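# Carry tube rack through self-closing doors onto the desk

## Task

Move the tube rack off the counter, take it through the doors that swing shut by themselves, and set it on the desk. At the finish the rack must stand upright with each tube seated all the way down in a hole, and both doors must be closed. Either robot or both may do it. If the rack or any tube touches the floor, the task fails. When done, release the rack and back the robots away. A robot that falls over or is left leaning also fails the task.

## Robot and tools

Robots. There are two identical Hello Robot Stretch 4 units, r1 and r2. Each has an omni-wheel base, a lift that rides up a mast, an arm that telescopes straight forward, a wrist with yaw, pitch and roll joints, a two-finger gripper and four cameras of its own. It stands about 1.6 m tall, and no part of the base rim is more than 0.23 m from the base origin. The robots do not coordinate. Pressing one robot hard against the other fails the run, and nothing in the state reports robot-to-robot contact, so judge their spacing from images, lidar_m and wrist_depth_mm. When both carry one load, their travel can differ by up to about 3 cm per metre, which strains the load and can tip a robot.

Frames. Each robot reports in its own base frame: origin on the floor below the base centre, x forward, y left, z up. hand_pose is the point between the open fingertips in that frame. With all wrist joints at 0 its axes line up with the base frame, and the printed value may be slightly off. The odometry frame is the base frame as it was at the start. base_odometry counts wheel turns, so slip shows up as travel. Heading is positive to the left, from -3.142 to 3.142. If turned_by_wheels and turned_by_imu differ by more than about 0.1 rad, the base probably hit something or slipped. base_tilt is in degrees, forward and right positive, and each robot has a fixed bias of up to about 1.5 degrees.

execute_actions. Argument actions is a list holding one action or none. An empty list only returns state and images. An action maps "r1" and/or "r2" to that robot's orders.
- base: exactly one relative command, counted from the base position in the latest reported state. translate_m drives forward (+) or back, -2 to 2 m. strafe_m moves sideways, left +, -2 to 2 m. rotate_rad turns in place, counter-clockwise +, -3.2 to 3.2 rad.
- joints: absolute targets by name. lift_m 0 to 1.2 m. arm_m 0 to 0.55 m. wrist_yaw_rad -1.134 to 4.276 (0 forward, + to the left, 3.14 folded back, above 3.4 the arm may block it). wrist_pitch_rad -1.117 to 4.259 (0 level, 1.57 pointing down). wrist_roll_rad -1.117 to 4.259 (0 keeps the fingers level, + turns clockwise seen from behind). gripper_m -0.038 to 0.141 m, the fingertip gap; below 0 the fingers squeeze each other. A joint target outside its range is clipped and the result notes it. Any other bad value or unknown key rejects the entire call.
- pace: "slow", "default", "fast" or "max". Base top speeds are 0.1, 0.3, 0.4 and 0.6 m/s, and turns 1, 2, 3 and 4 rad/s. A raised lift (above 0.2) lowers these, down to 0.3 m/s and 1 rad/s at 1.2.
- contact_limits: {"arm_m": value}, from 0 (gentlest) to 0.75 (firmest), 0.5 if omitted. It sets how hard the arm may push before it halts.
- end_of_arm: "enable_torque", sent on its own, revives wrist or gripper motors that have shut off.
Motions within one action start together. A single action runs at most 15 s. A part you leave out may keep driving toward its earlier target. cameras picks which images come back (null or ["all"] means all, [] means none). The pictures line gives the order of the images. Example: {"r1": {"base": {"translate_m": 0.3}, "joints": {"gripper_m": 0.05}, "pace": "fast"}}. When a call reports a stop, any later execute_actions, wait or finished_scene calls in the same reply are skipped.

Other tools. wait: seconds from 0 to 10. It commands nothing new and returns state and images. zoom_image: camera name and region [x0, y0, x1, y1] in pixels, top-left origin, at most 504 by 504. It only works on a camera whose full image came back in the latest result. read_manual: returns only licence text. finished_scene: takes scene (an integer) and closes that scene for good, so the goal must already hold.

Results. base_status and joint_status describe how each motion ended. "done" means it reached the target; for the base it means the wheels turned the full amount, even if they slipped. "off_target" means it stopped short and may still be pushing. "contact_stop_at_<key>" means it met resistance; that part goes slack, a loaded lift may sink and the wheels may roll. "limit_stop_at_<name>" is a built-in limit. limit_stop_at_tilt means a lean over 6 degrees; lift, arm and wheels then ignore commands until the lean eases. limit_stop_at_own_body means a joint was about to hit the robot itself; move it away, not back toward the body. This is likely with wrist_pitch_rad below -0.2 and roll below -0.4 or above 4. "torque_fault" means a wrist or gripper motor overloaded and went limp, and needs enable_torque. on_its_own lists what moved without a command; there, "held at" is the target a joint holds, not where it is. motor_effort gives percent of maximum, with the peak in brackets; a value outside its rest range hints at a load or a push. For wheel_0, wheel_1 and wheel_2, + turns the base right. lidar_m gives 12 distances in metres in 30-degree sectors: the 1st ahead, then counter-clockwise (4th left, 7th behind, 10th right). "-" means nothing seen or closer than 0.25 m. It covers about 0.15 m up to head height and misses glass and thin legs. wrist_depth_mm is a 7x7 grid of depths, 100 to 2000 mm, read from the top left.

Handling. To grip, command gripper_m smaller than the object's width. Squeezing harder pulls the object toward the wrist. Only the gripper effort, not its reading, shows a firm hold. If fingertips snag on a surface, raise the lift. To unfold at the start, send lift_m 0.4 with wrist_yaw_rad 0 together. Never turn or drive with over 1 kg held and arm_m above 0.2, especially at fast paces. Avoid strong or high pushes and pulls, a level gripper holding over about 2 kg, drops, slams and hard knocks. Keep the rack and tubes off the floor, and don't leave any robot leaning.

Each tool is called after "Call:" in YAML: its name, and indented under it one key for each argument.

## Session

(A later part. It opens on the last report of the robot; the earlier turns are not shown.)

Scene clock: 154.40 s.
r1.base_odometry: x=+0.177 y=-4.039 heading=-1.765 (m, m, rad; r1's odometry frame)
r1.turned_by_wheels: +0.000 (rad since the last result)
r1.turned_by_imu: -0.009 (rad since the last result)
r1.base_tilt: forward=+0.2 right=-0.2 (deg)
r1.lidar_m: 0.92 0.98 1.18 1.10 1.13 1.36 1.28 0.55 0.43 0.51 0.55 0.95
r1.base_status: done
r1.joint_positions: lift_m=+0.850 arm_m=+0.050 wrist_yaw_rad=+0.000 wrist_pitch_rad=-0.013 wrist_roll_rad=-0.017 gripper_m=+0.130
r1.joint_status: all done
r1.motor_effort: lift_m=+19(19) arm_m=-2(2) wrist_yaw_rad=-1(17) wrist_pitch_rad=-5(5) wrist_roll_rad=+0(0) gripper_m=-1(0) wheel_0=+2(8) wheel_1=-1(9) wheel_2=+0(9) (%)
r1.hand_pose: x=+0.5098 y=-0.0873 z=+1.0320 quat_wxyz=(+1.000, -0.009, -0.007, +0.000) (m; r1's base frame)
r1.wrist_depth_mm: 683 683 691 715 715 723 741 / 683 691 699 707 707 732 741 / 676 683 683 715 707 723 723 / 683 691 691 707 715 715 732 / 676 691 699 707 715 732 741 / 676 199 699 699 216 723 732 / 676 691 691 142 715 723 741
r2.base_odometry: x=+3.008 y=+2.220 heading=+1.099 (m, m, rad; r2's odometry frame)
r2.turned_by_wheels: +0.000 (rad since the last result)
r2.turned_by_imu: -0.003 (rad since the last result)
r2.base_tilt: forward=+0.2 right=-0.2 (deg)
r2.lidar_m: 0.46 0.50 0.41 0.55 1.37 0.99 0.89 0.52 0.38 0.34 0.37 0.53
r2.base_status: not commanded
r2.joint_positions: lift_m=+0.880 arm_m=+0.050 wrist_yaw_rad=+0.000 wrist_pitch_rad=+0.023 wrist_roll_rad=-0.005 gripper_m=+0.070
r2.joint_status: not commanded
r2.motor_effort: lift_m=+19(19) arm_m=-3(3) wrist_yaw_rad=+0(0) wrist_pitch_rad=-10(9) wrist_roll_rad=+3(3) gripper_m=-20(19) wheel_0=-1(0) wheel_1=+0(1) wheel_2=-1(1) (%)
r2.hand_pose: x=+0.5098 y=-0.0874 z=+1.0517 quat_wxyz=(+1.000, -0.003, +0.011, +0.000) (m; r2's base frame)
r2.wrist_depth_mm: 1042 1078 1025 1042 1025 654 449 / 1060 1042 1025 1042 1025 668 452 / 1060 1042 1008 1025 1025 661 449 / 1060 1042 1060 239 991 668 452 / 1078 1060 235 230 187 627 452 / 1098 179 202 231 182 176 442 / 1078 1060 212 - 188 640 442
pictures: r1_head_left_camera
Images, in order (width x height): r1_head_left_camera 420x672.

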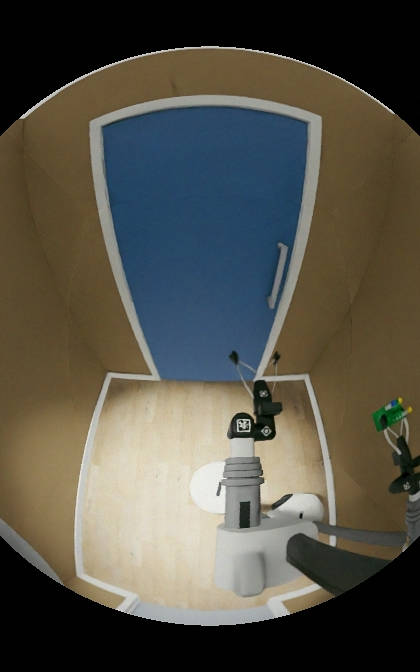

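Call:
execute_actions:
  actions:
    - {"r1":{"base":{"strafe_m":0.2}},"r2":{"base":{"translate_m":-0.3}}}
  cameras: []

Call:
execute_actions:
  actions:
    - {"r1":{"base":{"translate_m":0.1}}}
  cameras: []

Call:
execute_actions:
  actions:
    - {"r1":{"base":{"rotate_rad":-0.48}}}
  cameras: ["r1_wrist_camera"]

Scene clock: 157.83 s.
r1.base_odometry: x=+0.374 y=-4.078 heading=-1.765 (m, m, rad; r1's odometry frame)
r1.turned_by_wheels: +0.000 (rad since the last result)
r1.turned_by_imu: -0.001 (rad since the last result)
r1.base_tilt: forward=+0.2 right=-0.2 (deg)
r1.lidar_m: 0.93 0.98 0.97 0.91 0.94 1.29 1.31 0.82 0.77 0.73 1.15 0.98
r1.base_status: done
r1.joint_positions: lift_m=+0.850 arm_m=+0.050 wrist_yaw_rad=+0.000 wrist_pitch_rad=-0.013 wrist_roll_rad=-0.017 gripper_m=+0.130
r1.joint_status: not commanded
r1.motor_effort: lift_m=+19(19) arm_m=-2(2) wrist_yaw_rad=+0(1) wrist_pitch_rad=-4(5) wrist_roll_rad=+1(0) gripper_m=+3(0) wheel_0=+1(11) wheel_1=+0(9) wheel_2=+0(1) (%)
r1.hand_pose: x=+0.5098 y=-0.0874 z=+1.0320 quat_wxyz=(+1.000, -0.009, -0.007, +0.000) (m; r1's base frame)
r1.wrist_depth_mm: 668 683 683 699 715 715 723 / 676 691 683 699 715 715 732 / 668 683 699 707 715 707 715 / 676 676 683 707 715 715 715 / 676 676 683 691 699 723 715 / 661 199 676 691 216 715 715 / 668 676 683 142 715 723 723
r2.base_odometry: x=+2.872 y=+1.953 heading=+1.098 (m, m, rad; r2's odometry frame)
r2.turned_by_wheels: +0.000 (rad since the last result)
r2.turned_by_imu: +0.000 (rad since the last result)
r2.base_tilt: forward=+0.3 right=-0.1 (deg)
r2.lidar_m: 0.48 0.79 0.75 1.69 0.96 0.69 0.58 0.51 0.35 0.34 0.37 0.54
r2.base_status: done
r2.joint_positions: lift_m=+0.880 arm_m=+0.050 wrist_yaw_rad=+0.000 wrist_pitch_rad=+0.023 wrist_roll_rad=-0.005 gripper_m=+0.070
r2.joint_status: not commanded
r2.motor_effort: lift_m=+18(19) arm_m=-3(3) wrist_yaw_rad=-1(0) wrist_pitch_rad=-9(9) wrist_roll_rad=+3(3) gripper_m=-20(21) wheel_0=+0(5) wheel_1=+0(3) wheel_2=-2(9) (%)
r2.hand_pose: x=+0.5098 y=-0.0874 z=+1.0517 quat_wxyz=(+1.000, -0.003, +0.011, +0.000) (m; r2's base frame)
r2.wrist_depth_mm: 1366 1336 1336 1308 1281 654 442 / 1397 1336 1336 1336 1308 668 439 / 1366 1366 1366 1336 1366 661 445 / 1366 1397 1336 240 960 668 449 / 1430 1397 236 229 187 621 449 / 1397 178 203 233 183 176 439 / 1397 1397 211 - 188 634 442
pictures: none
No camera images: the call's "cameras" was empty. Leave "cameras" out to get every camera's image.

Scene clock: 159.37 s.
r1.base_odometry: x=+0.354 y=-4.176 heading=-1.765 (m, m, rad; r1's odometry frame)
r1.turned_by_wheels: +0.000 (rad since the last result)
r1.turned_by_imu: -0.001 (rad since the last result)
r1.base_tilt: forward=+0.2 right=-0.3 (deg)
r1.lidar_m: 0.83 0.86 1.00 0.91 0.97 1.31 1.41 0.83 0.79 0.80 1.13 0.84
r1.base_status: done
r1.joint_positions: lift_m=+0.850 arm_m=+0.050 wrist_yaw_rad=+0.000 wrist_pitch_rad=-0.013 wrist_roll_rad=-0.017 gripper_m=+0.130
r1.joint_status: not commanded
r1.motor_effort: lift_m=+19(19) arm_m=-2(2) wrist_yaw_rad=-2(1) wrist_pitch_rad=-5(5) wrist_roll_rad=+0(0) gripper_m=+1(0) wheel_0=+0(5) wheel_1=-1(6) wheel_2=+1(8) (%)
r1.hand_pose: x=+0.5098 y=-0.0874 z=+1.0320 quat_wxyz=(+1.000, -0.009, -0.007, +0.000) (m; r1's base frame)
r1.wrist_depth_mm: 574 591 591 597 609 615 615 / 580 585 597 603 609 615 615 / 574 585 591 597 609 621 615 / 569 580 591 597 603 621 603 / 574 580 585 597 609 615 609 / 574 199 591 591 216 621 615 / 569 580 585 142 609 615 621
r2.base_odometry: x=+2.872 y=+1.953 heading=+1.098 (m, m, rad; r2's odometry frame)
r2.turned_by_wheels: +0.000 (rad since the last result)
r2.turned_by_imu: -0.001 (rad since the last result)
r2.base_tilt: forward=+0.3 right=-0.2 (deg)
r2.lidar_m: 0.48 0.84 0.83 1.68 0.95 0.69 0.58 0.52 0.36 0.33 0.37 0.52
r2.base_status: not commanded
r2.joint_positions: lift_m=+0.880 arm_m=+0.050 wrist_yaw_rad=+0.000 wrist_pitch_rad=+0.023 wrist_roll_rad=-0.005 gripper_m=+0.070
r2.joint_status: not commanded
r2.motor_effort: lift_m=+19(19) arm_m=-3(3) wrist_yaw_rad=+1(0) wrist_pitch_rad=-9(8) wrist_roll_rad=+3(3) gripper_m=-22(19) wheel_0=+0(1) wheel_1=+0(0) wheel_2=-2(2) (%)
r2.hand_pose: x=+0.5098 y=-0.0874 z=+1.0517 quat_wxyz=(+1.000, -0.003, +0.011, +0.000) (m; r2's base frame)
r2.wrist_depth_mm: 1336 1308 1366 1308 1281 661 439 / 1366 1336 1308 1281 1336 661 445 / 1308 1336 1336 1336 1366 668 452 / 1397 1366 1336 240 960 668 452 / 1397 1366 236 229 187 627 449 / 1397 178 203 233 183 176 439 / 1430 1397 211 - 188 627 442
pictures: none
No camera images: the call's "cameras" was empty. Leave "cameras" out to get every camera's image.

Scene clock: 160.63 s.
r1.base_odometry: x=+0.355 y=-4.176 heading=-2.244 (m, m, rad; r1's odometry frame)
r1.turned_by_wheels: -0.480 (rad since the last result)
r1.turned_by_imu: -0.482 (rad since the last result)
r1.base_tilt: forward=+0.2 right=-0.2 (deg)
r1.lidar_m: 0.88 0.82 0.89 0.95 0.91 0.94 1.39 1.39 0.84 0.77 0.83 1.17
r1.base_status: done
r1.joint_positions: lift_m=+0.850 arm_m=+0.050 wrist_yaw_rad=+0.000 wrist_pitch_rad=-0.013 wrist_roll_rad=-0.017 gripper_m=+0.130
r1.joint_status: not commanded
r1.motor_effort: lift_m=+19(19) arm_m=-2(2) wrist_yaw_rad=+1(1) wrist_pitch_rad=-5(5) wrist_roll_rad=+0(0) gripper_m=+1(0) wheel_0=+3(6) wheel_1=+1(4) wheel_2=+0(5) (%)
r1.hand_pose: x=+0.5097 y=-0.0874 z=+1.0320 quat_wxyz=(+1.000, -0.009, -0.007, +0.000) (m; r1's base frame)
r1.wrist_depth_mm: 554 615 691 778 931 1025 854 / 549 615 683 768 917 1008 854 / 559 621 683 768 904 1008 866 / 549 609 683 778 917 1025 866 / 554 621 676 768 904 1025 866 / 559 199 676 759 216 976 866 / 554 609 676 142 917 976 842
r2.base_odometry: x=+2.872 y=+1.953 heading=+1.098 (m, m, rad; r2's odometry frame)
r2.turned_by_wheels: +0.000 (rad since the last result)
r2.turned_by_imu: -0.001 (rad since the last result)
r2.base_tilt: forward=+0.2 right=+0.0 (deg)
r2.lidar_m: 0.46 0.84 0.84 1.67 0.95 0.70 0.57 0.53 0.36 0.34 0.37 0.54
r2.base_status: not commanded
r2.joint_positions: lift_m=+0.880 arm_m=+0.050 wrist_yaw_rad=+0.000 wrist_pitch_rad=+0.023 wrist_roll_rad=-0.005 gripper_m=+0.070
r2.joint_status: not commanded
r2.motor_effort: lift_m=+19(19) arm_m=-2(3) wrist_yaw_rad=+1(1) wrist_pitch_rad=-9(9) wrist_roll_rad=+2(3) gripper_m=-21(21) wheel_0=+0(0) wheel_1=+0(0) wheel_2=-2(2) (%)
r2.hand_pose: x=+0.5098 y=-0.0874 z=+1.0517 quat_wxyz=(+1.000, -0.003, +0.011, +0.000) (m; r2's base frame)
r2.wrist_depth_mm: 1397 1336 1336 1308 1308 654 442 / 1366 1366 1336 1366 1308 668 439 / 1336 1336 1336 1308 1336 668 449 / 1336 1366 1366 238 991 668 452 / 1397 1397 236 229 187 627 449 / 1366 178 202 233 183 176 442 / 1430 1430 212 - 189 634 439
pictures: r1_wrist_camera
Images, in order (width x height): r1_wrist_camera 616x392.

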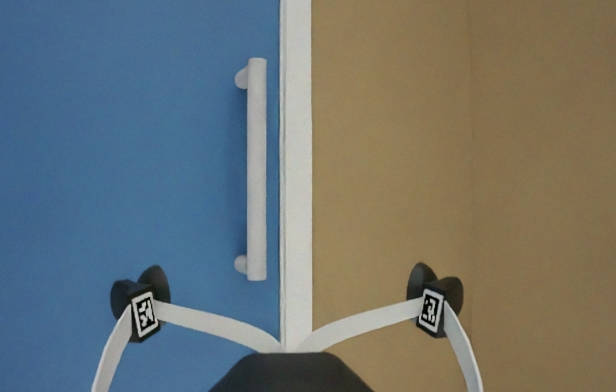

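Shorter handle: raise lift to 0.97.

Call:
execute_actions:
  actions:
    - {"r1":{"base":{"strafe_m":0.085},"joints":{"lift_m":0.97}}}
  cameras: []

Call:
execute_actions:
  actions:
    - {"r1":{"joints":{"arm_m":0.51}}}
  cameras: []

Call:
execute_actions:
  actions:
    - {"r1":{"joints":{"gripper_m":-0.035}}}
  cameras: ["r1_wrist_camera"]

Call:
execute_actions:
  actions:
    - {"r1":{"joints":{"arm_m":0.05,"wrist_yaw_rad":-0.2},"pace":"slow"}}
  cameras: []

Call:
execute_actions:
  actions:
    - {"r1":{"base":{"translate_m":-0.6},"pace":"slow"}}
  cameras: ["r2_head_left_camera"]

Scene clock: 163.50 s.
r1.base_odometry: x=+0.421 y=-4.229 heading=-2.245 (m, m, rad; r1's odometry frame)
r1.turned_by_wheels: +0.000 (rad since the last result)
r1.turned_by_imu: -0.001 (rad since the last result)
r1.base_tilt: forward=+0.2 right=-0.2 (deg)
r1.lidar_m: 0.84 0.79 0.84 0.86 0.83 0.90 1.26 1.43 0.94 0.86 1.01 1.13
r1.base_status: done
r1.joint_positions: lift_m=+0.970 arm_m=+0.050 wrist_yaw_rad=+0.000 wrist_pitch_rad=-0.013 wrist_roll_rad=-0.017 gripper_m=+0.130
r1.joint_status: all done
r1.motor_effort: lift_m=+22(23) arm_m=-2(2) wrist_yaw_rad=+0(2) wrist_pitch_rad=-5(5) wrist_roll_rad=+0(0) gripper_m=-1(0) wheel_0=+0(7) wheel_1=-1(12) wheel_2=+1(3) (%)
r1.hand_pose: x=+0.5097 y=-0.0874 z=+1.1518 quat_wxyz=(+1.000, -0.009, -0.007, +0.000) (m; r1's base frame)
r1.wrist_depth_mm: 525 580 647 741 854 1008 917 / 525 574 640 741 866 1025 931 / 517 569 647 723 854 1008 931 / 517 574 647 723 866 1008 931 / 517 574 640 723 831 1008 931 / 521 199 640 715 216 1008 917 / 512 569 634 142 854 1025 917
r2.base_odometry: x=+2.872 y=+1.953 heading=+1.098 (m, m, rad; r2's odometry frame)
r2.turned_by_wheels: +0.000 (rad since the last result)
r2.turned_by_imu: -0.001 (rad since the last result)
r2.base_tilt: forward=+0.2 right=-0.1 (deg)
r2.lidar_m: 0.47 0.94 0.90 1.66 0.96 0.70 0.58 0.51 0.36 0.33 0.35 0.51
r2.base_status: not commanded
r2.joint_positions: lift_m=+0.880 arm_m=+0.050 wrist_yaw_rad=+0.000 wrist_pitch_rad=+0.023 wrist_roll_rad=-0.005 gripper_m=+0.070
r2.joint_status: not commanded
r2.motor_effort: lift_m=+19(19) arm_m=-3(2) wrist_yaw_rad=-1(0) wrist_pitch_rad=-9(9) wrist_roll_rad=+3(3) gripper_m=-20(20) wheel_0=+1(0) wheel_1=+0(0) wheel_2=-2(2) (%)
r2.hand_pose: x=+0.5098 y=-0.0874 z=+1.0517 quat_wxyz=(+1.000, -0.003, +0.011, +0.000) (m; r2's base frame)
r2.wrist_depth_mm: 1397 1366 1308 1308 1308 661 445 / 1397 1366 1308 1336 1336 668 442 / 1366 1366 1336 1336 1366 661 445 / 1366 1366 1366 239 960 683 449 / 1397 1336 236 231 186 621 449 / 1430 178 203 232 183 176 442 / 1366 1366 212 - 189 634 449
pictures: none
No camera images: the call's "cameras" was empty. Leave "cameras" out to get every camera's image.

Scene clock: 166.17 s.
r1.base_odometry: x=+0.421 y=-4.228 heading=-2.246 (m, m, rad; r1's odometry frame)
r1.turned_by_wheels: -0.001 (rad since the last result)
r1.turned_by_imu: +0.001 (rad since the last result)
r1.base_tilt: forward=-0.7 right=+0.2 (deg)
r1.lidar_m: 0.83 0.81 0.85 0.89 0.83 0.89 1.27 1.42 0.95 0.85 0.95 1.14
r1.base_status: not commanded
r1.joint_positions: lift_m=+0.970 arm_m=+0.507 wrist_yaw_rad=-0.004 wrist_pitch_rad=-0.001 wrist_roll_rad=-0.021 gripper_m=+0.130
r1.joint_status: all done
r1.on_its_own: wrist_pitch_rad is at rest, and its effort (-40) is outside its rest range (-23 to +23)
r1.motor_effort: lift_m=+22(22) arm_m=+16(23) wrist_yaw_rad=+11(16) wrist_pitch_rad=-40(47) wrist_roll_rad=+10(12) gripper_m=-4(2) wheel_0=-2(2) wheel_1=+2(5) wheel_2=-19(19) (%)
r1.hand_pose: x=+0.9663 y=-0.0885 z=+1.1482 quat_wxyz=(+1.000, -0.010, +0.000, -0.002) (m; r1's base frame)
r1.wrist_depth_mm: 206 226 255 203 320 407 496 / 206 227 255 203 322 407 488 / 205 228 257 203 319 404 488 / 205 228 257 203 319 402 488 / 205 228 257 204 315 404 488 / 202 184 256 204 216 404 488 / 203 227 156 146 322 402 492
r2.base_odometry: x=+2.872 y=+1.953 heading=+1.098 (m, m, rad; r2's odometry frame)
r2.turned_by_wheels: +0.000 (rad since the last result)
r2.turned_by_imu: -0.001 (rad since the last result)
r2.base_tilt: forward=+0.2 right=-0.2 (deg)
r2.lidar_m: 0.46 0.94 0.93 1.66 0.95 0.69 0.58 0.53 0.37 0.34 0.36 0.51
r2.base_status: not commanded
r2.joint_positions: lift_m=+0.880 arm_m=+0.050 wrist_yaw_rad=+0.000 wrist_pitch_rad=+0.023 wrist_roll_rad=-0.005 gripper_m=+0.070
r2.joint_status: not commanded
r2.motor_effort: lift_m=+19(18) arm_m=-3(2) wrist_yaw_rad=+0(0) wrist_pitch_rad=-10(9) wrist_roll_rad=+4(3) gripper_m=-22(22) wheel_0=+0(0) wheel_1=+0(0) wheel_2=-2(2) (%)
r2.hand_pose: x=+0.5098 y=-0.0874 z=+1.0517 quat_wxyz=(+1.000, -0.003, +0.011, +0.000) (m; r2's base frame)
r2.wrist_depth_mm: 1336 1366 1336 1336 1336 661 442 / 1366 1336 1336 1366 1336 661 442 / 1366 1336 1336 1336 1281 668 445 / 1397 1336 1366 240 960 668 452 / 1430 1397 236 230 187 627 452 / 1430 178 202 232 182 177 436 / 1397 1430 212 - 188 647 442
pictures: none
No camera images: the call's "cameras" was empty. Leave "cameras" out to get every camera's image.

Scene clock: 168.60 s.
r1.base_odometry: x=+0.421 y=-4.229 heading=-2.247 (m, m, rad; r1's odometry frame)
r1.turned_by_wheels: -0.002 (rad since the last result)
r1.turned_by_imu: -0.019 (rad since the last result)
r1.base_tilt: forward=+0.2 right=-0.2 (deg)
r1.lidar_m: 0.83 0.78 0.79 0.89 0.84 0.87 1.23 1.41 0.92 0.87 1.00 1.18
r1.base_status: not commanded
r1.joint_positions: lift_m=+0.970 arm_m=+0.510 wrist_yaw_rad=-0.012 wrist_pitch_rad=-0.013 wrist_roll_rad=-0.017 gripper_m=-0.034
r1.joint_status: all done
r1.on_its_own: wrist_yaw_rad is at rest, and its effort (+33) is outside its rest range (-13 to +13)
r1.motor_effort: lift_m=+21(21) arm_m=+0(15) wrist_yaw_rad=+33(45) wrist_pitch_rad=-3(42) wrist_roll_rad=+0(10) gripper_m=-20(26) wheel_0=-19(26) wheel_1=-10(16) wheel_2=-10(21) (%)
r1.hand_pose: x=+0.9682 y=-0.0909 z=+1.1519 quat_wxyz=(+1.000, -0.009, -0.007, -0.006) (m; r1's base frame)
r1.wrist_depth_mm: 177 195 215 162 310 402 500 / 177 195 219 162 307 397 500 / 176 195 221 161 309 399 492 / 176 195 221 161 307 397 492 / 176 195 221 161 307 397 488 / 176 195 182 161 181 397 500 / 177 185 211 139 298 366 500
r2.base_odometry: x=+2.872 y=+1.953 heading=+1.098 (m, m, rad; r2's odometry frame)
r2.turned_by_wheels: +0.000 (rad since the last result)
r2.turned_by_imu: -0.001 (rad since the last result)
r2.base_tilt: forward=+0.3 right=+0.1 (deg)
r2.lidar_m: 0.47 0.92 0.92 1.69 0.94 0.70 0.57 0.53 0.37 0.33 0.37 0.53
r2.base_status: not commanded
r2.joint_positions: lift_m=+0.880 arm_m=+0.050 wrist_yaw_rad=+0.000 wrist_pitch_rad=+0.023 wrist_roll_rad=-0.005 gripper_m=+0.070
r2.joint_status: not commanded
r2.motor_effort: lift_m=+19(19) arm_m=-2(3) wrist_yaw_rad=+2(1) wrist_pitch_rad=-9(9) wrist_roll_rad=+3(3) gripper_m=-22(22) wheel_0=+0(0) wheel_1=+0(0) wheel_2=-2(2) (%)
r2.hand_pose: x=+0.5098 y=-0.0874 z=+1.0517 quat_wxyz=(+1.000, -0.003, +0.011, +0.000) (m; r2's base frame)
r2.wrist_depth_mm: 1336 1397 1336 1308 1308 654 442 / 1336 1336 1308 1336 1308 661 442 / 1366 1336 1336 1281 1366 668 445 / 1366 1308 1255 238 960 668 445 / 1430 1336 235 230 187 621 449 / 1464 178 204 232 183 176 439 / 1430 1397 212 - 189 634 439
pictures: r1_wrist_camera
Images, in order (width x height): r1_wrist_camera 616x392.

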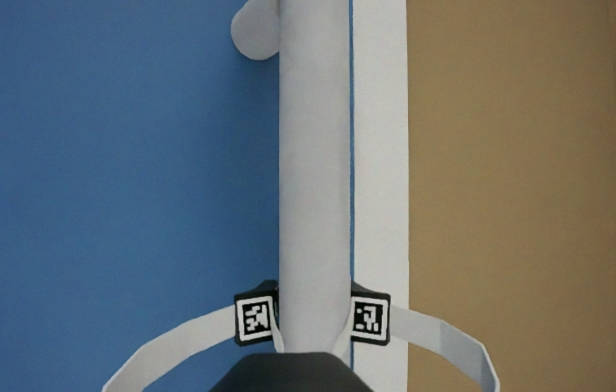

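Scene clock: 174.47 s.
r1.base_odometry: x=+0.421 y=-4.229 heading=-2.247 (m, m, rad; r1's odometry frame)
r1.turned_by_wheels: +0.000 (rad since the last result)
r1.turned_by_imu: -0.036 (rad since the last result)
r1.base_tilt: forward=+0.2 right=-0.2 (deg)
r1.lidar_m: 0.46 0.50 0.72 0.88 0.83 0.86 1.17 1.41 0.95 0.86 0.86 0.41
r1.base_status: not commanded
r1.joint_positions: lift_m=+0.970 arm_m=+0.051 wrist_yaw_rad=-0.224 wrist_pitch_rad=-0.012 wrist_roll_rad=-0.017 gripper_m=-0.035
r1.joint_status: wrist_yaw_rad off_target (ended at -0.224, target -0.200); the others done
r1.on_its_own: wrist_yaw_rad is at rest, and its effort (+70) is outside its rest range (-13 to +13)
r1.motor_effort: lift_m=+21(21) arm_m=-5(10) wrist_yaw_rad=+70(71) wrist_pitch_rad=-8(7) wrist_roll_rad=-1(1) gripper_m=-18(24) wheel_0=-21(30) wheel_1=-4(11) wheel_2=-12(16) (%)
r1.hand_pose: x=+0.4837 y=-0.1493 z=+1.1515 quat_wxyz=(+0.994, -0.009, -0.005, -0.112) (m; r1's base frame)
r1.wrist_depth_mm: 208 216 227 161 251 946 854 / 208 216 227 161 250 946 854 / 207 216 228 161 250 976 866 / 207 216 226 161 250 960 866 / 207 216 226 162 249 960 842 / 207 216 221 160 177 946 842 / 207 213 221 156 247 891 831
r2.base_odometry: x=+2.872 y=+1.953 heading=+1.098 (m, m, rad; r2's odometry frame)
r2.turned_by_wheels: +0.000 (rad since the last result)
r2.turned_by_imu: -0.002 (rad since the last result)
r2.base_tilt: forward=+0.5 right=-0.2 (deg)
r2.lidar_m: 0.48 0.94 0.91 1.67 0.94 0.70 0.59 0.53 0.36 0.34 0.35 0.53
r2.base_status: not commanded
r2.joint_positions: lift_m=+0.880 arm_m=+0.050 wrist_yaw_rad=+0.000 wrist_pitch_rad=+0.023 wrist_roll_rad=-0.005 gripper_m=+0.070
r2.joint_status: not commanded
r2.motor_effort: lift_m=+19(19) arm_m=-2(3) wrist_yaw_rad=-1(1) wrist_pitch_rad=-9(8) wrist_roll_rad=+3(3) gripper_m=-21(23) wheel_0=+0(0) wheel_1=+0(0) wheel_2=-2(2) (%)
r2.hand_pose: x=+0.5098 y=-0.0874 z=+1.0517 quat_wxyz=(+1.000, -0.003, +0.011, +0.000) (m; r2's base frame)
r2.wrist_depth_mm: 1025 - - 1308 1336 647 445 / 1042 - - 1336 1308 654 445 / 1008 - - 1308 1336 668 442 / 1098 - - 238 960 661 449 / 1098 891 235 229 187 627 452 / 1118 178 202 234 183 176 442 / 1138 904 211 - 188 634 442
pictures: none
No camera images: the call's "cameras" was empty. Leave "cameras" out to get every camera's image.

Scene clock: 182.13 s.
torque_fault: r1.wrist_yaw_rad switched itself off since the last result.
r1.base_odometry: x=+0.796 y=-3.761 heading=-2.246 (m, m, rad; r1's odometry frame)
r1.turned_by_wheels: +0.001 (rad since the last result)
r1.turned_by_imu: +0.020 (rad since the last result)
r1.base_tilt: forward=+0.3 right=-0.3 (deg)
r1.lidar_m: 0.39 0.42 0.79 0.55 0.52 0.55 0.78 0.90 1.05 1.00 0.96 1.56
r1.base_status: done
r1.joint_positions: lift_m=+0.970 arm_m=+0.052 wrist_yaw_rad=+0.896 wrist_pitch_rad=-0.013 wrist_roll_rad=-0.018 gripper_m=-0.034
r1.joint_status: not commanded
r1.on_its_own: wrist_yaw_rad is off since a torque_fault, until you send "end_of_arm": "enable_torque" (your -0.200 is given up)
r1.motor_effort: lift_m=+20(21) arm_m=-10(11) wrist_yaw_rad=-1(100) wrist_pitch_rad=-6(9) wrist_roll_rad=+1(2) gripper_m=-21(37) wheel_0=+5(20) wheel_1=-6(18) wheel_2=+14(27) (%)
r1.hand_pose: x=+0.4711 y=+0.1706 z=+1.1518 quat_wxyz=(+0.901, -0.005, -0.010, +0.433) (m; r1's base frame)
r1.wrist_depth_mm: 768 991 1138 166 258 127 - / 759 960 1160 165 530 129 - / 750 976 1160 165 554 131 - / 759 991 1160 164 564 132 - / 750 976 1182 165 569 132 - / 759 960 182 165 183 131 - / 759 492 1160 151 544 122 -
r2.base_odometry: x=+2.872 y=+1.953 heading=+1.098 (m, m, rad; r2's odometry frame)
r2.turned_by_wheels: +0.000 (rad since the last result)
r2.turned_by_imu: -0.003 (rad since the last result)
r2.base_tilt: forward=+0.2 right=-0.1 (deg)
r2.lidar_m: 0.46 1.34 0.99 0.97 0.95 0.68 0.58 0.54 0.37 0.33 0.37 0.54
r2.base_status: not commanded
r2.joint_positions: lift_m=+0.880 arm_m=+0.050 wrist_yaw_rad=+0.000 wrist_pitch_rad=+0.023 wrist_roll_rad=-0.005 gripper_m=+0.070
r2.joint_status: not commanded
r2.motor_effort: lift_m=+19(19) arm_m=-3(3) wrist_yaw_rad=-1(1) wrist_pitch_rad=-9(9) wrist_roll_rad=+2(4) gripper_m=-22(20) wheel_0=+0(0) wheel_1=+0(0) wheel_2=-2(2) (%)
r2.hand_pose: x=+0.5098 y=-0.0874 z=+1.0517 quat_wxyz=(+1.000, -0.003, +0.011, +0.000) (m; r2's base frame)
r2.wrist_depth_mm: - - - 1366 1308 654 442 / - - - 1308 1336 654 445 / - - - 1308 1336 668 445 / - - - 238 960 668 449 / - - 236 229 187 627 442 / - 178 202 232 182 177 442 / - - 211 - 189 634 442
pictures: r2_head_left_camera
Images, in order (width x height): r2_head_left_camera 420x672.

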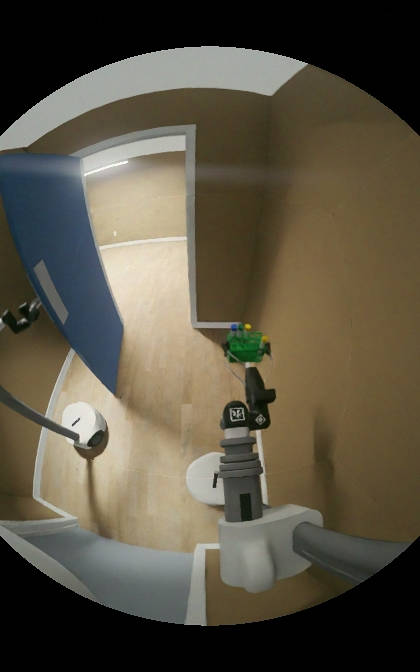

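Wide open.

Call:
execute_actions:
  actions:
    - {"r2":{"base":{"strafe_m":0.4}}}
  cameras: []

Call:
execute_actions:
  actions:
    - {"r2":{"base":{"translate_m":0.8}}}
  cameras: []

Call:
execute_actions:
  actions:
    - {"r2":{"base":{"strafe_m":0.28},"pace":"slow"}}
  cameras: ["r2_head_camera"]

Scene clock: 185.70 s.
r1.base_odometry: x=+0.796 y=-3.761 heading=-2.246 (m, m, rad; r1's odometry frame)
r1.turned_by_wheels: +0.000 (rad since the last result)
r1.turned_by_imu: -0.001 (rad since the last result)
r1.base_tilt: forward=+0.3 right=-0.4 (deg)
r1.lidar_m: 0.39 0.42 0.79 0.55 0.51 0.54 0.76 0.90 1.04 0.58 0.63 0.78
r1.base_status: not commanded
r1.joint_positions: lift_m=+0.970 arm_m=+0.052 wrist_yaw_rad=+0.896 wrist_pitch_rad=-0.013 wrist_roll_rad=-0.018 gripper_m=-0.034
r1.joint_status: not commanded
r1.on_its_own: wrist_yaw_rad is off since a torque_fault, until you send "end_of_arm": "enable_torque" (your -0.200 is given up)
r1.motor_effort: lift_m=+20(20) arm_m=-9(10) wrist_yaw_rad=-2(0) wrist_pitch_rad=-6(6) wrist_roll_rad=+1(1) gripper_m=-28(24) wheel_0=+5(5) wheel_1=-6(7) wheel_2=+14(14) (%)
r1.hand_pose: x=+0.4711 y=+0.1706 z=+1.1518 quat_wxyz=(+0.901, -0.005, -0.010, +0.433) (m; r1's base frame)
r1.wrist_depth_mm: 750 960 1182 166 258 128 - / 768 976 1182 166 535 130 - / 750 976 1160 165 549 132 - / 759 960 1205 166 564 132 - / 759 976 1160 165 569 132 - / 768 946 182 164 182 131 - / 768 492 1160 151 544 123 -
r2.base_odometry: x=+2.515 y=+2.135 heading=+1.098 (m, m, rad; r2's odometry frame)
r2.turned_by_wheels: +0.000 (rad since the last result)
r2.turned_by_imu: +0.000 (rad since the last result)
r2.base_tilt: forward=+0.2 right=+0.0 (deg)
r2.lidar_m: 0.48 0.72 0.59 0.64 0.94 0.68 0.66 0.62 0.80 0.74 0.80 1.09
r2.base_status: done
r2.joint_positions: lift_m=+0.880 arm_m=+0.050 wrist_yaw_rad=+0.000 wrist_pitch_rad=+0.023 wrist_roll_rad=-0.005 gripper_m=+0.070
r2.joint_status: not commanded
r2.motor_effort: lift_m=+19(20) arm_m=-3(2) wrist_yaw_rad=-1(1) wrist_pitch_rad=-9(8) wrist_roll_rad=+3(4) gripper_m=-18(22) wheel_0=+0(9) wheel_1=-3(8) wheel_2=-1(1) (%)
r2.hand_pose: x=+0.5098 y=-0.0874 z=+1.0517 quat_wxyz=(+1.000, -0.003, +0.011, +0.000) (m; r2's base frame)
r2.wrist_depth_mm: 946 - - - 1308 1336 1025 / 946 - - - 1308 1308 1008 / 946 - - - 1308 1336 1008 / 931 - - 237 1336 1336 1042 / 917 1499 236 230 186 1366 1060 / 917 178 203 232 183 176 991 / 878 - 211 - 188 1397 1008
pictures: none
No camera images: the call's "cameras" was empty. Leave "cameras" out to get every camera's image.

Scene clock: 189.87 s.
r1.base_odometry: x=+0.796 y=-3.761 heading=-2.246 (m, m, rad; r1's odometry frame)
r1.turned_by_wheels: +0.000 (rad since the last result)
r1.turned_by_imu: -0.001 (rad since the last result)
r1.base_tilt: forward=+0.3 right=-0.3 (deg)
r1.lidar_m: 0.39 0.40 0.77 0.57 0.52 0.54 0.76 0.87 1.05 1.33 1.51 0.63
r1.base_status: not commanded
r1.joint_positions: lift_m=+0.970 arm_m=+0.052 wrist_yaw_rad=+0.896 wrist_pitch_rad=-0.013 wrist_roll_rad=-0.018 gripper_m=-0.034
r1.joint_status: not commanded
r1.on_its_own: wrist_yaw_rad is off since a torque_fault, until you send "end_of_arm": "enable_torque" (your -0.200 is given up)
r1.motor_effort: lift_m=+20(20) arm_m=-10(10) wrist_yaw_rad=-1(0) wrist_pitch_rad=-5(6) wrist_roll_rad=+1(1) gripper_m=-27(22) wheel_0=+5(5) wheel_1=-7(6) wheel_2=+14(15) (%)
r1.hand_pose: x=+0.4711 y=+0.1706 z=+1.1518 quat_wxyz=(+0.901, -0.005, -0.010, +0.433) (m; r1's base frame)
r1.wrist_depth_mm: 768 976 1160 166 258 128 - / 759 960 1138 166 539 130 - / 750 991 1160 165 549 131 - / 750 976 1182 165 564 132 - / 741 976 1182 164 564 133 - / 759 960 182 164 182 131 - / 768 492 1160 152 544 123 -
r2.base_odometry: x=+2.880 y=+2.848 heading=+1.098 (m, m, rad; r2's odometry frame)
r2.turned_by_wheels: +0.000 (rad since the last result)
r2.turned_by_imu: -0.006 (rad since the last result)
r2.base_tilt: forward=+0.3 right=-0.1 (deg)
r2.lidar_m: 0.47 0.89 0.54 0.48 0.53 1.54 1.39 1.09 0.78 0.74 0.80 0.81
r2.base_status: done
r2.joint_positions: lift_m=+0.880 arm_m=+0.050 wrist_yaw_rad=+0.000 wrist_pitch_rad=+0.023 wrist_roll_rad=-0.005 gripper_m=+0.070
r2.joint_status: not commanded
r2.motor_effort: lift_m=+19(19) arm_m=-3(3) wrist_yaw_rad=-1(0) wrist_pitch_rad=-9(9) wrist_roll_rad=+3(3) gripper_m=-23(19) wheel_0=+0(6) wheel_1=+0(5) wheel_2=+1(8) (%)
r2.hand_pose: x=+0.5098 y=-0.0874 z=+1.0517 quat_wxyz=(+1.000, -0.003, +0.011, +0.000) (m; r2's base frame)
r2.wrist_depth_mm: - - - - 539 521 517 / - - - - 554 525 517 / - - - - 559 525 521 / - - - 238 521 535 530 / - - 235 230 187 535 535 / - 178 203 233 182 176 535 / - - 212 - 189 544 539
pictures: none
No camera images: the call's "cameras" was empty. Leave "cameras" out to get every camera's image.

Scene clock: 193.80 s.
r1.base_odometry: x=+0.796 y=-3.761 heading=-2.246 (m, m, rad; r1's odometry frame)
r1.turned_by_wheels: +0.000 (rad since the last result)
r1.turned_by_imu: -0.001 (rad since the last result)
r1.base_tilt: forward=+0.2 right=-0.3 (deg)
r1.lidar_m: 0.40 0.41 0.77 0.55 0.52 0.54 0.77 0.91 1.06 1.34 1.49 0.42
r1.base_status: not commanded
r1.joint_positions: lift_m=+0.970 arm_m=+0.052 wrist_yaw_rad=+0.896 wrist_pitch_rad=-0.013 wrist_roll_rad=-0.018 gripper_m=-0.034
r1.joint_status: not commanded
r1.on_its_own: wrist_yaw_rad is off since a torque_fault, until you send "end_of_arm": "enable_torque" (your -0.200 is given up)
r1.motor_effort: lift_m=+20(20) arm_m=-10(9) wrist_yaw_rad=+1(0) wrist_pitch_rad=-6(6) wrist_roll_rad=+1(1) gripper_m=-27(26) wheel_0=+5(5) wheel_1=-7(6) wheel_2=+14(15) (%)
r1.hand_pose: x=+0.4711 y=+0.1706 z=+1.1518 quat_wxyz=(+0.901, -0.005, -0.010, +0.433) (m; r1's base frame)
r1.wrist_depth_mm: 768 960 1160 166 259 128 - / 759 960 1160 165 535 130 - / 759 960 1182 165 549 131 - / 750 960 1160 165 564 132 - / 759 976 1160 164 569 133 - / 768 991 183 164 182 132 - / 750 496 1138 152 549 122 -
r2.base_odometry: x=+2.630 y=+2.975 heading=+1.098 (m, m, rad; r2's odometry frame)
r2.turned_by_wheels: +0.000 (rad since the last result)
r2.turned_by_imu: +0.000 (rad since the last result)
r2.base_tilt: forward=+0.3 right=-0.2 (deg)
r2.lidar_m: 0.47 0.41 0.25 0.25 0.28 0.34 1.45 1.48 1.08 1.02 1.09 0.89
r2.base_status: done
r2.joint_positions: lift_m=+0.880 arm_m=+0.050 wrist_yaw_rad=+0.000 wrist_pitch_rad=+0.023 wrist_roll_rad=-0.005 gripper_m=+0.070
r2.joint_status: not commanded
r2.motor_effort: lift_m=+19(19) arm_m=-3(3) wrist_yaw_rad=+0(2) wrist_pitch_rad=-9(9) wrist_roll_rad=+3(3) gripper_m=-24(20) wheel_0=+0(3) wheel_1=+1(6) wheel_2=+1(0) (%)
r2.hand_pose: x=+0.5098 y=-0.0874 z=+1.0517 quat_wxyz=(+1.000, -0.003, +0.011, +0.000) (m; r2's base frame)
r2.wrist_depth_mm: - - - - - - 585 / - - - - - - 574 / - - - - - - 585 / - - - 238 - - 580 / - - 236 229 188 - 585 / - 177 202 233 183 177 574 / 661 - 212 - 188 - 574
pictures: r2_head_camera
Images, in order (width x height): r2_head_camera 420x560.

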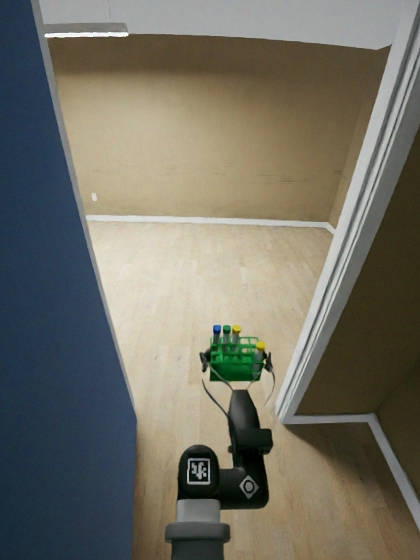

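Call:
execute_actions:
  actions:
    - {"r2":{"base":{"translate_m":2.0}}}
  cameras: []

Call:
execute_actions:
  actions:
    - {"r2":{"base":{"rotate_rad":1.57},"joints":{"lift_m":1.05},"pace":"slow"},"r1":{"joints":{"gripper_m":0.13}}}
  cameras: ["r2_head_camera"]

Scene clock: 202.63 s.
r1.base_odometry: x=+0.796 y=-3.761 heading=-2.246 (m, m, rad; r1's odometry frame)
r1.turned_by_wheels: +0.000 (rad since the last result)
r1.turned_by_imu: -0.003 (rad since the last result)
r1.base_tilt: forward=+0.3 right=-0.3 (deg)
r1.lidar_m: 0.40 0.42 0.78 0.56 0.51 0.57 0.74 0.91 1.04 1.33 1.50 1.56
r1.base_status: not commanded
r1.joint_positions: lift_m=+0.970 arm_m=+0.052 wrist_yaw_rad=+0.896 wrist_pitch_rad=-0.013 wrist_roll_rad=-0.018 gripper_m=-0.034
r1.joint_status: not commanded
r1.on_its_own: wrist_yaw_rad is off since a torque_fault, until you send "end_of_arm": "enable_torque" (your -0.200 is given up)
r1.motor_effort: lift_m=+20(20) arm_m=-9(9) wrist_yaw_rad=+0(0) wrist_pitch_rad=-6(6) wrist_roll_rad=+1(1) gripper_m=-27(28) wheel_0=+5(5) wheel_1=-7(6) wheel_2=+14(15) (%)
r1.hand_pose: x=+0.4711 y=+0.1706 z=+1.1518 quat_wxyz=(+0.901, -0.005, -0.010, +0.433) (m; r1's base frame)
r1.wrist_depth_mm: 778 960 1182 166 259 128 - / 768 960 1182 165 530 130 - / 759 991 1138 165 559 132 - / 750 991 1160 165 559 132 - / 750 960 1160 164 569 132 - / 759 976 182 164 183 132 - / 759 492 1138 151 549 123 -
r2.base_odometry: x=+3.540 y=+4.756 heading=+1.099 (m, m, rad; r2's odometry frame)
r2.turned_by_wheels: +0.000 (rad since the last result)
r2.turned_by_imu: -0.015 (rad since the last result)
r2.base_tilt: forward=+0.2 right=-0.2 (deg)
r2.lidar_m: 0.47 2.14 1.88 1.83 1.45 1.10 1.34 1.17 1.47 2.09 2.16 2.15
r2.base_status: done
r2.joint_positions: lift_m=+0.880 arm_m=+0.050 wrist_yaw_rad=+0.000 wrist_pitch_rad=+0.023 wrist_roll_rad=-0.005 gripper_m=+0.070
r2.joint_status: not commanded
r2.motor_effort: lift_m=+19(19) arm_m=-2(3) wrist_yaw_rad=+1(0) wrist_pitch_rad=-9(9) wrist_roll_rad=+4(2) gripper_m=-21(24) wheel_0=+1(8) wheel_1=-1(6) wheel_2=+1(8) (%)
r2.hand_pose: x=+0.5098 y=-0.0874 z=+1.0517 quat_wxyz=(+1.000, -0.003, +0.011, +0.000) (m; r2's base frame)
r2.wrist_depth_mm: 1863 1808 1808 1756 1808 1756 1756 / 1808 1808 1756 1808 1863 1756 1808 / 1808 1756 1756 1756 1808 1756 1808 / 1863 1863 1921 238 1808 1808 1756 / 1863 1863 236 230 188 1863 1808 / 1983 178 202 234 183 176 1863 / 1863 1863 213 - 188 1863 1921
pictures: none
No camera images: the call's "cameras" was empty. Leave "cameras" out to get every camera's image.

Scene clock: 207.83 s.
r1.base_odometry: x=+0.796 y=-3.761 heading=-2.247 (m, m, rad; r1's odometry frame)
r1.turned_by_wheels: -0.001 (rad since the last result)
r1.turned_by_imu: -0.003 (rad since the last result)
r1.base_tilt: forward=+0.2 right=-0.3 (deg)
r1.lidar_m: 0.58 0.87 0.81 0.55 0.51 0.55 0.77 0.89 1.02 1.36 1.49 1.54
r1.base_status: not commanded
r1.joint_positions: lift_m=+0.970 arm_m=+0.051 wrist_yaw_rad=+0.462 wrist_pitch_rad=-0.014 wrist_roll_rad=-0.017 gripper_m=+0.130
r1.joint_status: all done
r1.on_its_own: wrist_yaw_rad is off since a torque_fault, until you send "end_of_arm": "enable_torque" (your -0.200 is given up)
r1.motor_effort: lift_m=+20(20) arm_m=-5(10) wrist_yaw_rad=-2(0) wrist_pitch_rad=-3(5) wrist_roll_rad=+0(1) gripper_m=-2(29) wheel_0=+0(5) wheel_1=-1(6) wheel_2=+1(14) (%)
r1.hand_pose: x=+0.5190 y=+0.0503 z=+1.1521 quat_wxyz=(+0.973, -0.007, -0.009, +0.229) (m; r1's base frame)
r1.wrist_depth_mm: 991 1008 904 569 413 303 277 / 991 1025 904 569 415 277 272 / 991 1008 904 569 415 297 274 / 1008 1008 917 564 415 296 276 / 991 1042 904 569 415 297 274 / 960 198 778 569 216 293 276 / 991 1025 917 142 415 294 277
r2.base_odometry: x=+3.540 y=+4.756 heading=+2.668 (m, m, rad; r2's odometry frame)
r2.turned_by_wheels: +1.570 (rad since the last result)
r2.turned_by_imu: +1.601 (rad since the last result)
r2.base_tilt: forward=+0.3 right=-0.2 (deg)
r2.lidar_m: 0.48 1.48 1.12 1.32 1.15 1.51 2.08 2.20 2.11 2.04 2.13 1.91
r2.base_status: done
r2.joint_positions: lift_m=+1.050 arm_m=+0.050 wrist_yaw_rad=+0.000 wrist_pitch_rad=+0.023 wrist_roll_rad=-0.005 gripper_m=+0.070
r2.joint_status: all done
r2.motor_effort: lift_m=+21(21) arm_m=-3(2) wrist_yaw_rad=+0(1) wrist_pitch_rad=-10(9) wrist_roll_rad=+4(3) gripper_m=-22(20) wheel_0=+0(5) wheel_1=-3(5) wheel_2=-1(6) (%)
r2.hand_pose: x=+0.5098 y=-0.0874 z=+1.2214 quat_wxyz=(+1.000, -0.003, +0.011, +0.000) (m; r2's base frame)
r2.wrist_depth_mm: 1576 - - - - - - / 1576 - - - - - - / 1537 - - - - - - / 1618 - - 238 - - - / 1576 - 236 230 187 1863 - / 1499 178 202 232 183 177 - / 1464 - 211 - 188 - -
pictures: r2_head_camera
Images, in order (width x height): r2_head_camera 420x560.

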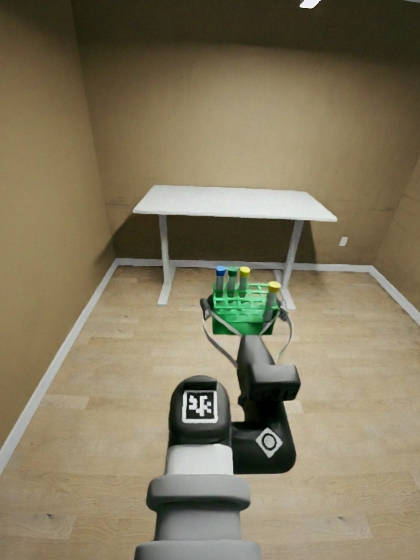

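r1 may still be hooked; back it off.

Call:
execute_actions:
  actions:
    - {"r2":{"base":{"translate_m":1.35},"joints":{"arm_m":0.25}},"r1":{"base":{"translate_m":-0.25},"pace":"slow"}}
  cameras: ["r1_head_left_camera"]

Call:
execute_actions:
  actions:
    - {"r2":{"joints":{"lift_m":0.95},"pace":"slow"}}
  cameras: []

Scene clock: 215.30 s.
r1.base_odometry: x=+0.953 y=-3.566 heading=-2.248 (m, m, rad; r1's odometry frame)
r1.turned_by_wheels: +0.000 (rad since the last result)
r1.turned_by_imu: -0.002 (rad since the last result)
r1.base_tilt: forward=+0.2 right=-0.3 (deg)
r1.lidar_m: 1.57 1.43 0.61 0.42 0.39 0.41 0.57 0.67 0.81 1.08 1.61 1.68
r1.base_status: done
r1.joint_positions: lift_m=+0.970 arm_m=+0.051 wrist_yaw_rad=+0.462 wrist_pitch_rad=-0.014 wrist_roll_rad=-0.017 gripper_m=+0.130
r1.joint_status: not commanded
r1.on_its_own: wrist_yaw_rad is off since a torque_fault, until you send "end_of_arm": "enable_torque" (your -0.200 is given up)
r1.motor_effort: lift_m=+20(20) arm_m=-5(5) wrist_yaw_rad=+1(0) wrist_pitch_rad=-4(4) wrist_roll_rad=+0(0) gripper_m=+0(1) wheel_0=-1(4) wheel_1=+1(1) wheel_2=+0(5) (%)
r1.hand_pose: x=+0.5190 y=+0.0503 z=+1.1521 quat_wxyz=(+0.973, -0.007, -0.009, +0.229) (m; r1's base frame)
r1.wrist_depth_mm: 1138 1229 1255 1308 1308 1366 1430 / 1138 1229 1281 1281 1366 1336 1397 / 1118 1205 1281 1281 1336 1336 1430 / 1118 1205 1255 1281 1336 1366 1397 / 1118 1255 1281 1336 1336 1366 1397 / 1118 198 1255 1308 216 1336 1397 / 1118 1255 1255 142 1366 1336 1397
r2.base_odometry: x=+2.338 y=+5.372 heading=+2.668 (m, m, rad; r2's odometry frame)
r2.turned_by_wheels: +0.000 (rad since the last result)
r2.turned_by_imu: -0.011 (rad since the last result)
r2.base_tilt: forward=+0.1 right=-0.2 (deg)
r2.lidar_m: 0.46 0.51 0.72 1.01 1.06 1.59 3.51 2.92 2.15 2.06 0.71 0.51
r2.base_status: done
r2.joint_positions: lift_m=+1.050 arm_m=+0.249 wrist_yaw_rad=+0.000 wrist_pitch_rad=+0.023 wrist_roll_rad=-0.005 gripper_m=+0.070
r2.joint_status: all done
r2.motor_effort: lift_m=+21(22) arm_m=+4(4) wrist_yaw_rad=+0(1) wrist_pitch_rad=-9(9) wrist_roll_rad=+3(4) gripper_m=-24(21) wheel_0=+0(4) wheel_1=+0(4) wheel_2=+2(8) (%)
r2.hand_pose: x=+0.7086 y=-0.0874 z=+1.2215 quat_wxyz=(+1.000, -0.003, +0.011, +0.000) (m; r2's base frame)
r2.wrist_depth_mm: 820 820 809 798 798 788 778 / 820 820 809 798 809 798 798 / 820 831 831 809 809 788 809 / 820 831 820 238 809 831 798 / 842 831 236 229 187 809 820 / 842 178 202 233 183 176 809 / 668 676 211 - 188 640 634
pictures: r1_head_left_camera
Images, in order (width x height): r1_head_left_camera 420x672.

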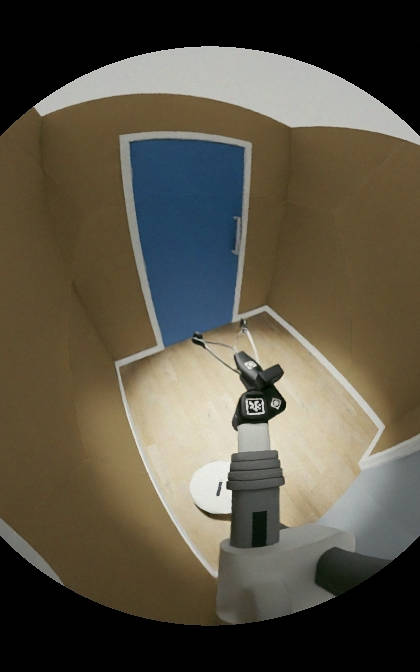

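Scene clock: 217.00 s.
r1.base_odometry: x=+0.953 y=-3.566 heading=-2.248 (m, m, rad; r1's odometry frame)
r1.turned_by_wheels: +0.000 (rad since the last result)
r1.turned_by_imu: -0.001 (rad since the last result)
r1.base_tilt: forward=+0.2 right=-0.2 (deg)
r1.lidar_m: 1.52 1.45 0.60 0.41 0.39 0.40 0.61 0.68 0.83 1.10 1.62 1.69
r1.base_status: not commanded
r1.joint_positions: lift_m=+0.970 arm_m=+0.051 wrist_yaw_rad=+0.462 wrist_pitch_rad=-0.014 wrist_roll_rad=-0.017 gripper_m=+0.130
r1.joint_status: not commanded
r1.on_its_own: wrist_yaw_rad is off since a torque_fault, until you send "end_of_arm": "enable_torque" (your -0.200 is given up)
r1.motor_effort: lift_m=+20(20) arm_m=-5(5) wrist_yaw_rad=-2(0) wrist_pitch_rad=-3(5) wrist_roll_rad=+0(0) gripper_m=+1(0) wheel_0=-1(1) wheel_1=+1(0) wheel_2=+0(0) (%)
r1.hand_pose: x=+0.5190 y=+0.0503 z=+1.1521 quat_wxyz=(+0.973, -0.007, -0.009, +0.229) (m; r1's base frame)
r1.wrist_depth_mm: 1118 1205 1229 1281 1366 1397 1397 / 1138 1229 1255 1308 1336 1336 1397 / 1098 1255 1255 1308 1336 1366 1397 / 1138 1229 1255 1308 1366 1397 1397 / 1118 1205 1255 1308 1366 1366 1366 / 1138 199 1255 1308 216 1366 1397 / 1138 1229 1229 142 1308 1397 1397
r2.base_odometry: x=+2.338 y=+5.372 heading=+2.668 (m, m, rad; r2's odometry frame)
r2.turned_by_wheels: +0.000 (rad since the last result)
r2.turned_by_imu: -0.001 (rad since the last result)
r2.base_tilt: forward=+0.3 right=+0.0 (deg)
r2.lidar_m: 0.47 0.50 0.70 1.00 1.07 1.58 3.52 2.95 2.14 2.04 0.69 0.48
r2.base_status: not commanded
r2.joint_positions: lift_m=+0.950 arm_m=+0.249 wrist_yaw_rad=+0.000 wrist_pitch_rad=+0.023 wrist_roll_rad=-0.005 gripper_m=+0.070
r2.joint_status: all done
r2.motor_effort: lift_m=+16(21) arm_m=+4(4) wrist_yaw_rad=+0(2) wrist_pitch_rad=-8(8) wrist_roll_rad=+3(2) gripper_m=-23(24) wheel_0=+0(0) wheel_1=+0(0) wheel_2=+1(2) (%)
r2.hand_pose: x=+0.7086 y=-0.0874 z=+1.1219 quat_wxyz=(+1.000, -0.003, +0.011, +0.000) (m; r2's base frame)
r2.wrist_depth_mm: 831 820 809 788 798 788 788 / 820 820 809 820 809 809 788 / 831 820 809 831 809 798 798 / 842 831 831 240 798 798 820 / 854 831 236 229 187 831 820 / 691 178 203 232 183 176 627 / 473 469 211 - 189 442 439
pictures: none
No camera images: the call's "cameras" was empty. Leave "cameras" out to get every camera's image.

Call:
execute_actions:
  actions:
    - {"r2":{"joints":{"lift_m":0.839},"pace":"slow"}}
  cameras: []

Call:
execute_actions:
  actions:
    - {"r2":{"joints":{"gripper_m":0.141}}}
  cameras: []

Call:
execute_actions:
  actions:
    - {"r2":{"joints":{"arm_m":0.0},"base":{"translate_m":-0.1},"pace":"slow"}}
  cameras: ["r2_wrist_camera"]

Scene clock: 219.80 s.
r1.base_odometry: x=+0.953 y=-3.566 heading=-2.248 (m, m, rad; r1's odometry frame)
r1.turned_by_wheels: +0.000 (rad since the last result)
r1.turned_by_imu: -0.001 (rad since the last result)
r1.base_tilt: forward=+0.2 right=-0.3 (deg)
r1.lidar_m: 1.55 1.45 0.61 0.43 0.38 0.42 0.55 0.67 0.81 1.13 1.63 1.69
r1.base_status: not commanded
r1.joint_positions: lift_m=+0.970 arm_m=+0.051 wrist_yaw_rad=+0.462 wrist_pitch_rad=-0.014 wrist_roll_rad=-0.017 gripper_m=+0.130
r1.joint_status: not commanded
r1.on_its_own: wrist_yaw_rad is off since a torque_fault, until you send "end_of_arm": "enable_torque" (your -0.200 is given up)
r1.motor_effort: lift_m=+20(20) arm_m=-5(5) wrist_yaw_rad=-2(0) wrist_pitch_rad=-4(4) wrist_roll_rad=+0(0) gripper_m=-5(1) wheel_0=-1(1) wheel_1=+0(0) wheel_2=+0(1) (%)
r1.hand_pose: x=+0.5190 y=+0.0503 z=+1.1521 quat_wxyz=(+0.973, -0.007, -0.009, +0.229) (m; r1's base frame)
r1.wrist_depth_mm: 1160 1205 1255 1308 1336 1397 1397 / 1138 1229 1229 1281 1366 1366 1397 / 1118 1229 1281 1255 1336 1366 1430 / 1098 1205 1255 1336 1336 1336 1397 / 1118 1229 1255 1255 1308 1366 1366 / 1138 200 1255 1308 216 1366 1366 / 1118 1205 1281 142 1308 1366 1397
r2.base_odometry: x=+2.338 y=+5.372 heading=+2.668 (m, m, rad; r2's odometry frame)
r2.turned_by_wheels: +0.000 (rad since the last result)
r2.turned_by_imu: -0.001 (rad since the last result)
r2.base_tilt: forward=+0.2 right=-0.1 (deg)
r2.lidar_m: 0.47 0.51 0.71 0.99 1.08 1.60 3.51 2.94 2.16 2.05 0.69 0.49
r2.base_status: not commanded
r2.joint_positions: lift_m=+0.839 arm_m=+0.249 wrist_yaw_rad=+0.000 wrist_pitch_rad=+0.023 wrist_roll_rad=-0.005 gripper_m=+0.070
r2.joint_status: all done
r2.motor_effort: lift_m=+16(19) arm_m=+4(4) wrist_yaw_rad=-1(1) wrist_pitch_rad=-8(9) wrist_roll_rad=+3(3) gripper_m=-19(20) wheel_0=+0(0) wheel_1=+0(0) wheel_2=+1(2) (%)
r2.hand_pose: x=+0.7086 y=-0.0874 z=+1.0109 quat_wxyz=(+1.000, -0.003, +0.011, +0.000) (m; r2's base frame)
r2.wrist_depth_mm: 809 820 809 798 809 798 798 / 831 831 809 809 809 809 798 / 831 831 820 831 798 798 798 / 842 831 831 238 809 820 798 / 647 627 236 231 187 554 549 / 353 178 202 232 183 176 320 / 241 239 211 - 189 229 229
pictures: none
No camera images: the call's "cameras" was empty. Leave "cameras" out to get every camera's image.

Scene clock: 221.53 s.
r1.base_odometry: x=+0.953 y=-3.566 heading=-2.248 (m, m, rad; r1's odometry frame)
r1.turned_by_wheels: +0.000 (rad since the last result)
r1.turned_by_imu: -0.001 (rad since the last result)
r1.base_tilt: forward=+0.2 right=-0.2 (deg)
r1.lidar_m: 1.53 1.47 0.60 0.41 0.37 0.43 0.57 0.69 0.82 1.10 1.62 1.69
r1.base_status: not commanded
r1.joint_positions: lift_m=+0.970 arm_m=+0.051 wrist_yaw_rad=+0.462 wrist_pitch_rad=-0.014 wrist_roll_rad=-0.017 gripper_m=+0.130
r1.joint_status: not commanded
r1.on_its_own: wrist_yaw_rad is off since a torque_fault, until you send "end_of_arm": "enable_torque" (your -0.200 is given up)
r1.motor_effort: lift_m=+20(20) arm_m=-5(5) wrist_yaw_rad=+0(0) wrist_pitch_rad=-3(4) wrist_roll_rad=+0(0) gripper_m=-2(3) wheel_0=-1(1) wheel_1=+0(0) wheel_2=+0(0) (%)
r1.hand_pose: x=+0.5190 y=+0.0503 z=+1.1521 quat_wxyz=(+0.973, -0.007, -0.009, +0.229) (m; r1's base frame)
r1.wrist_depth_mm: 1118 1229 1229 1308 1336 1366 1430 / 1138 1229 1281 1308 1366 1366 1397 / 1138 1229 1229 1308 1336 1336 1397 / 1098 1255 1255 1281 1308 1366 1397 / 1098 1255 1281 1281 1336 1397 1366 / 1138 199 1281 1308 216 1366 1366 / 1118 1229 1255 142 1336 1366 1366
r2.base_odometry: x=+2.338 y=+5.372 heading=+2.668 (m, m, rad; r2's odometry frame)
r2.turned_by_wheels: +0.000 (rad since the last result)
r2.turned_by_imu: -0.001 (rad since the last result)
r2.base_tilt: forward=+0.1 right=-0.1 (deg)
r2.lidar_m: 0.49 0.51 0.72 1.00 1.05 1.60 3.51 2.95 2.13 2.07 0.68 0.51
r2.base_status: not commanded
r2.joint_positions: lift_m=+0.839 arm_m=+0.249 wrist_yaw_rad=+0.000 wrist_pitch_rad=+0.022 wrist_roll_rad=-0.005 gripper_m=+0.141
r2.joint_status: all done
r2.motor_effort: lift_m=+16(16) arm_m=+4(4) wrist_yaw_rad=+1(0) wrist_pitch_rad=-6(9) wrist_roll_rad=+3(3) gripper_m=-3(25) wheel_0=+0(0) wheel_1=+0(0) wheel_2=+1(1) (%)
r2.hand_pose: x=+0.7086 y=-0.0874 z=+1.0111 quat_wxyz=(+1.000, -0.003, +0.011, +0.000) (m; r2's base frame)
r2.wrist_depth_mm: 820 809 798 809 798 798 788 / 809 809 798 809 798 809 798 / 831 831 820 820 798 798 788 / 831 831 831 255 809 809 820 / 654 634 257 251 209 564 549 / 355 319 207 163 201 279 324 / 244 229 232 - 204 229 230
pictures: none
No camera images: the call's "cameras" was empty. Leave "cameras" out to get every camera's image.

Scene clock: 225.30 s.
r1.base_odometry: x=+0.953 y=-3.566 heading=-2.248 (m, m, rad; r1's odometry frame)
r1.turned_by_wheels: +0.000 (rad since the last result)
r1.turned_by_imu: -0.001 (rad since the last result)
r1.base_tilt: forward=+0.2 right=-0.2 (deg)
r1.lidar_m: 1.55 1.44 0.61 0.42 0.39 0.41 0.58 0.69 0.81 1.11 1.61 1.68
r1.base_status: not commanded
r1.joint_positions: lift_m=+0.970 arm_m=+0.051 wrist_yaw_rad=+0.462 wrist_pitch_rad=-0.014 wrist_roll_rad=-0.017 gripper_m=+0.130
r1.joint_status: not commanded
r1.on_its_own: wrist_yaw_rad is off since a torque_fault, until you send "end_of_arm": "enable_torque" (your -0.200 is given up)
r1.motor_effort: lift_m=+20(20) arm_m=-5(5) wrist_yaw_rad=+0(0) wrist_pitch_rad=-4(4) wrist_roll_rad=+0(1) gripper_m=-1(2) wheel_0=-1(1) wheel_1=+0(0) wheel_2=+0(0) (%)
r1.hand_pose: x=+0.5190 y=+0.0503 z=+1.1521 quat_wxyz=(+0.973, -0.007, -0.009, +0.229) (m; r1's base frame)
r1.wrist_depth_mm: 1138 1255 1255 1281 1308 1366 1397 / 1160 1205 1255 1308 1336 1336 1397 / 1098 1229 1255 1308 1336 1397 1366 / 1098 1229 1281 1308 1308 1366 1430 / 1138 1229 1281 1308 1281 1397 1397 / 1138 199 1281 1281 215 1366 1397 / 1118 1255 1255 142 1281 1366 1397
r2.base_odometry: x=+2.427 y=+5.326 heading=+2.668 (m, m, rad; r2's odometry frame)
r2.turned_by_wheels: +0.000 (rad since the last result)
r2.turned_by_imu: -0.001 (rad since the last result)
r2.base_tilt: forward=+0.3 right=+0.0 (deg)
r2.lidar_m: 0.57 0.62 1.06 1.02 1.07 1.57 3.40 2.94 2.11 2.06 0.82 0.60
r2.base_status: done
r2.joint_positions: lift_m=+0.839 arm_m=+0.003 wrist_yaw_rad=+0.000 wrist_pitch_rad=+0.022 wrist_roll_rad=-0.005 gripper_m=+0.141
r2.joint_status: all done
joint sent to its limit — the command would take r2.arm_m past its lower limit, so that joint was sent only as far as its limit.
r2.motor_effort: lift_m=+16(16) arm_m=-4(9) wrist_yaw_rad=+0(1) wrist_pitch_rad=-6(7) wrist_roll_rad=+2(3) gripper_m=+3(4) wheel_0=+0(4) wheel_1=-2(5) wheel_2=+1(5) (%)
r2.hand_pose: x=+0.4627 y=-0.0874 z=+1.0111 quat_wxyz=(+1.000, -0.003, +0.011, +0.000) (m; r2's base frame)
r2.wrist_depth_mm: 1160 1160 1160 1160 1160 1138 1160 / 1182 1160 1182 1138 1160 1138 1138 / 1182 1160 1182 1160 1138 1160 1160 / 1182 1182 1182 1118 1160 1160 1160 / 661 647 627 580 591 574 564 / 397 382 375 163 368 366 362 / 1229 809 1205 - 1205 1160 1160
pictures: r2_wrist_camera
Images, in order (width x height): r2_wrist_camera 616x392.

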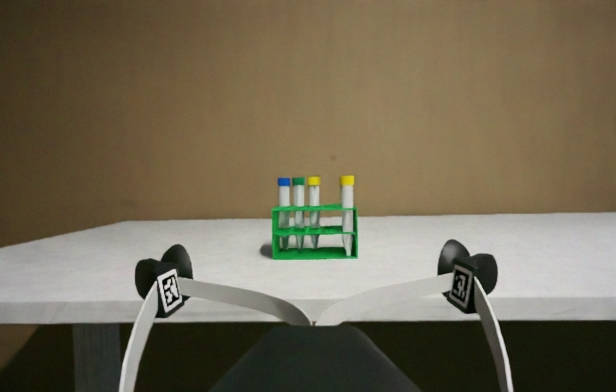

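Call:
finished_scene:
  scene: 2

The scene is finished: the task was done.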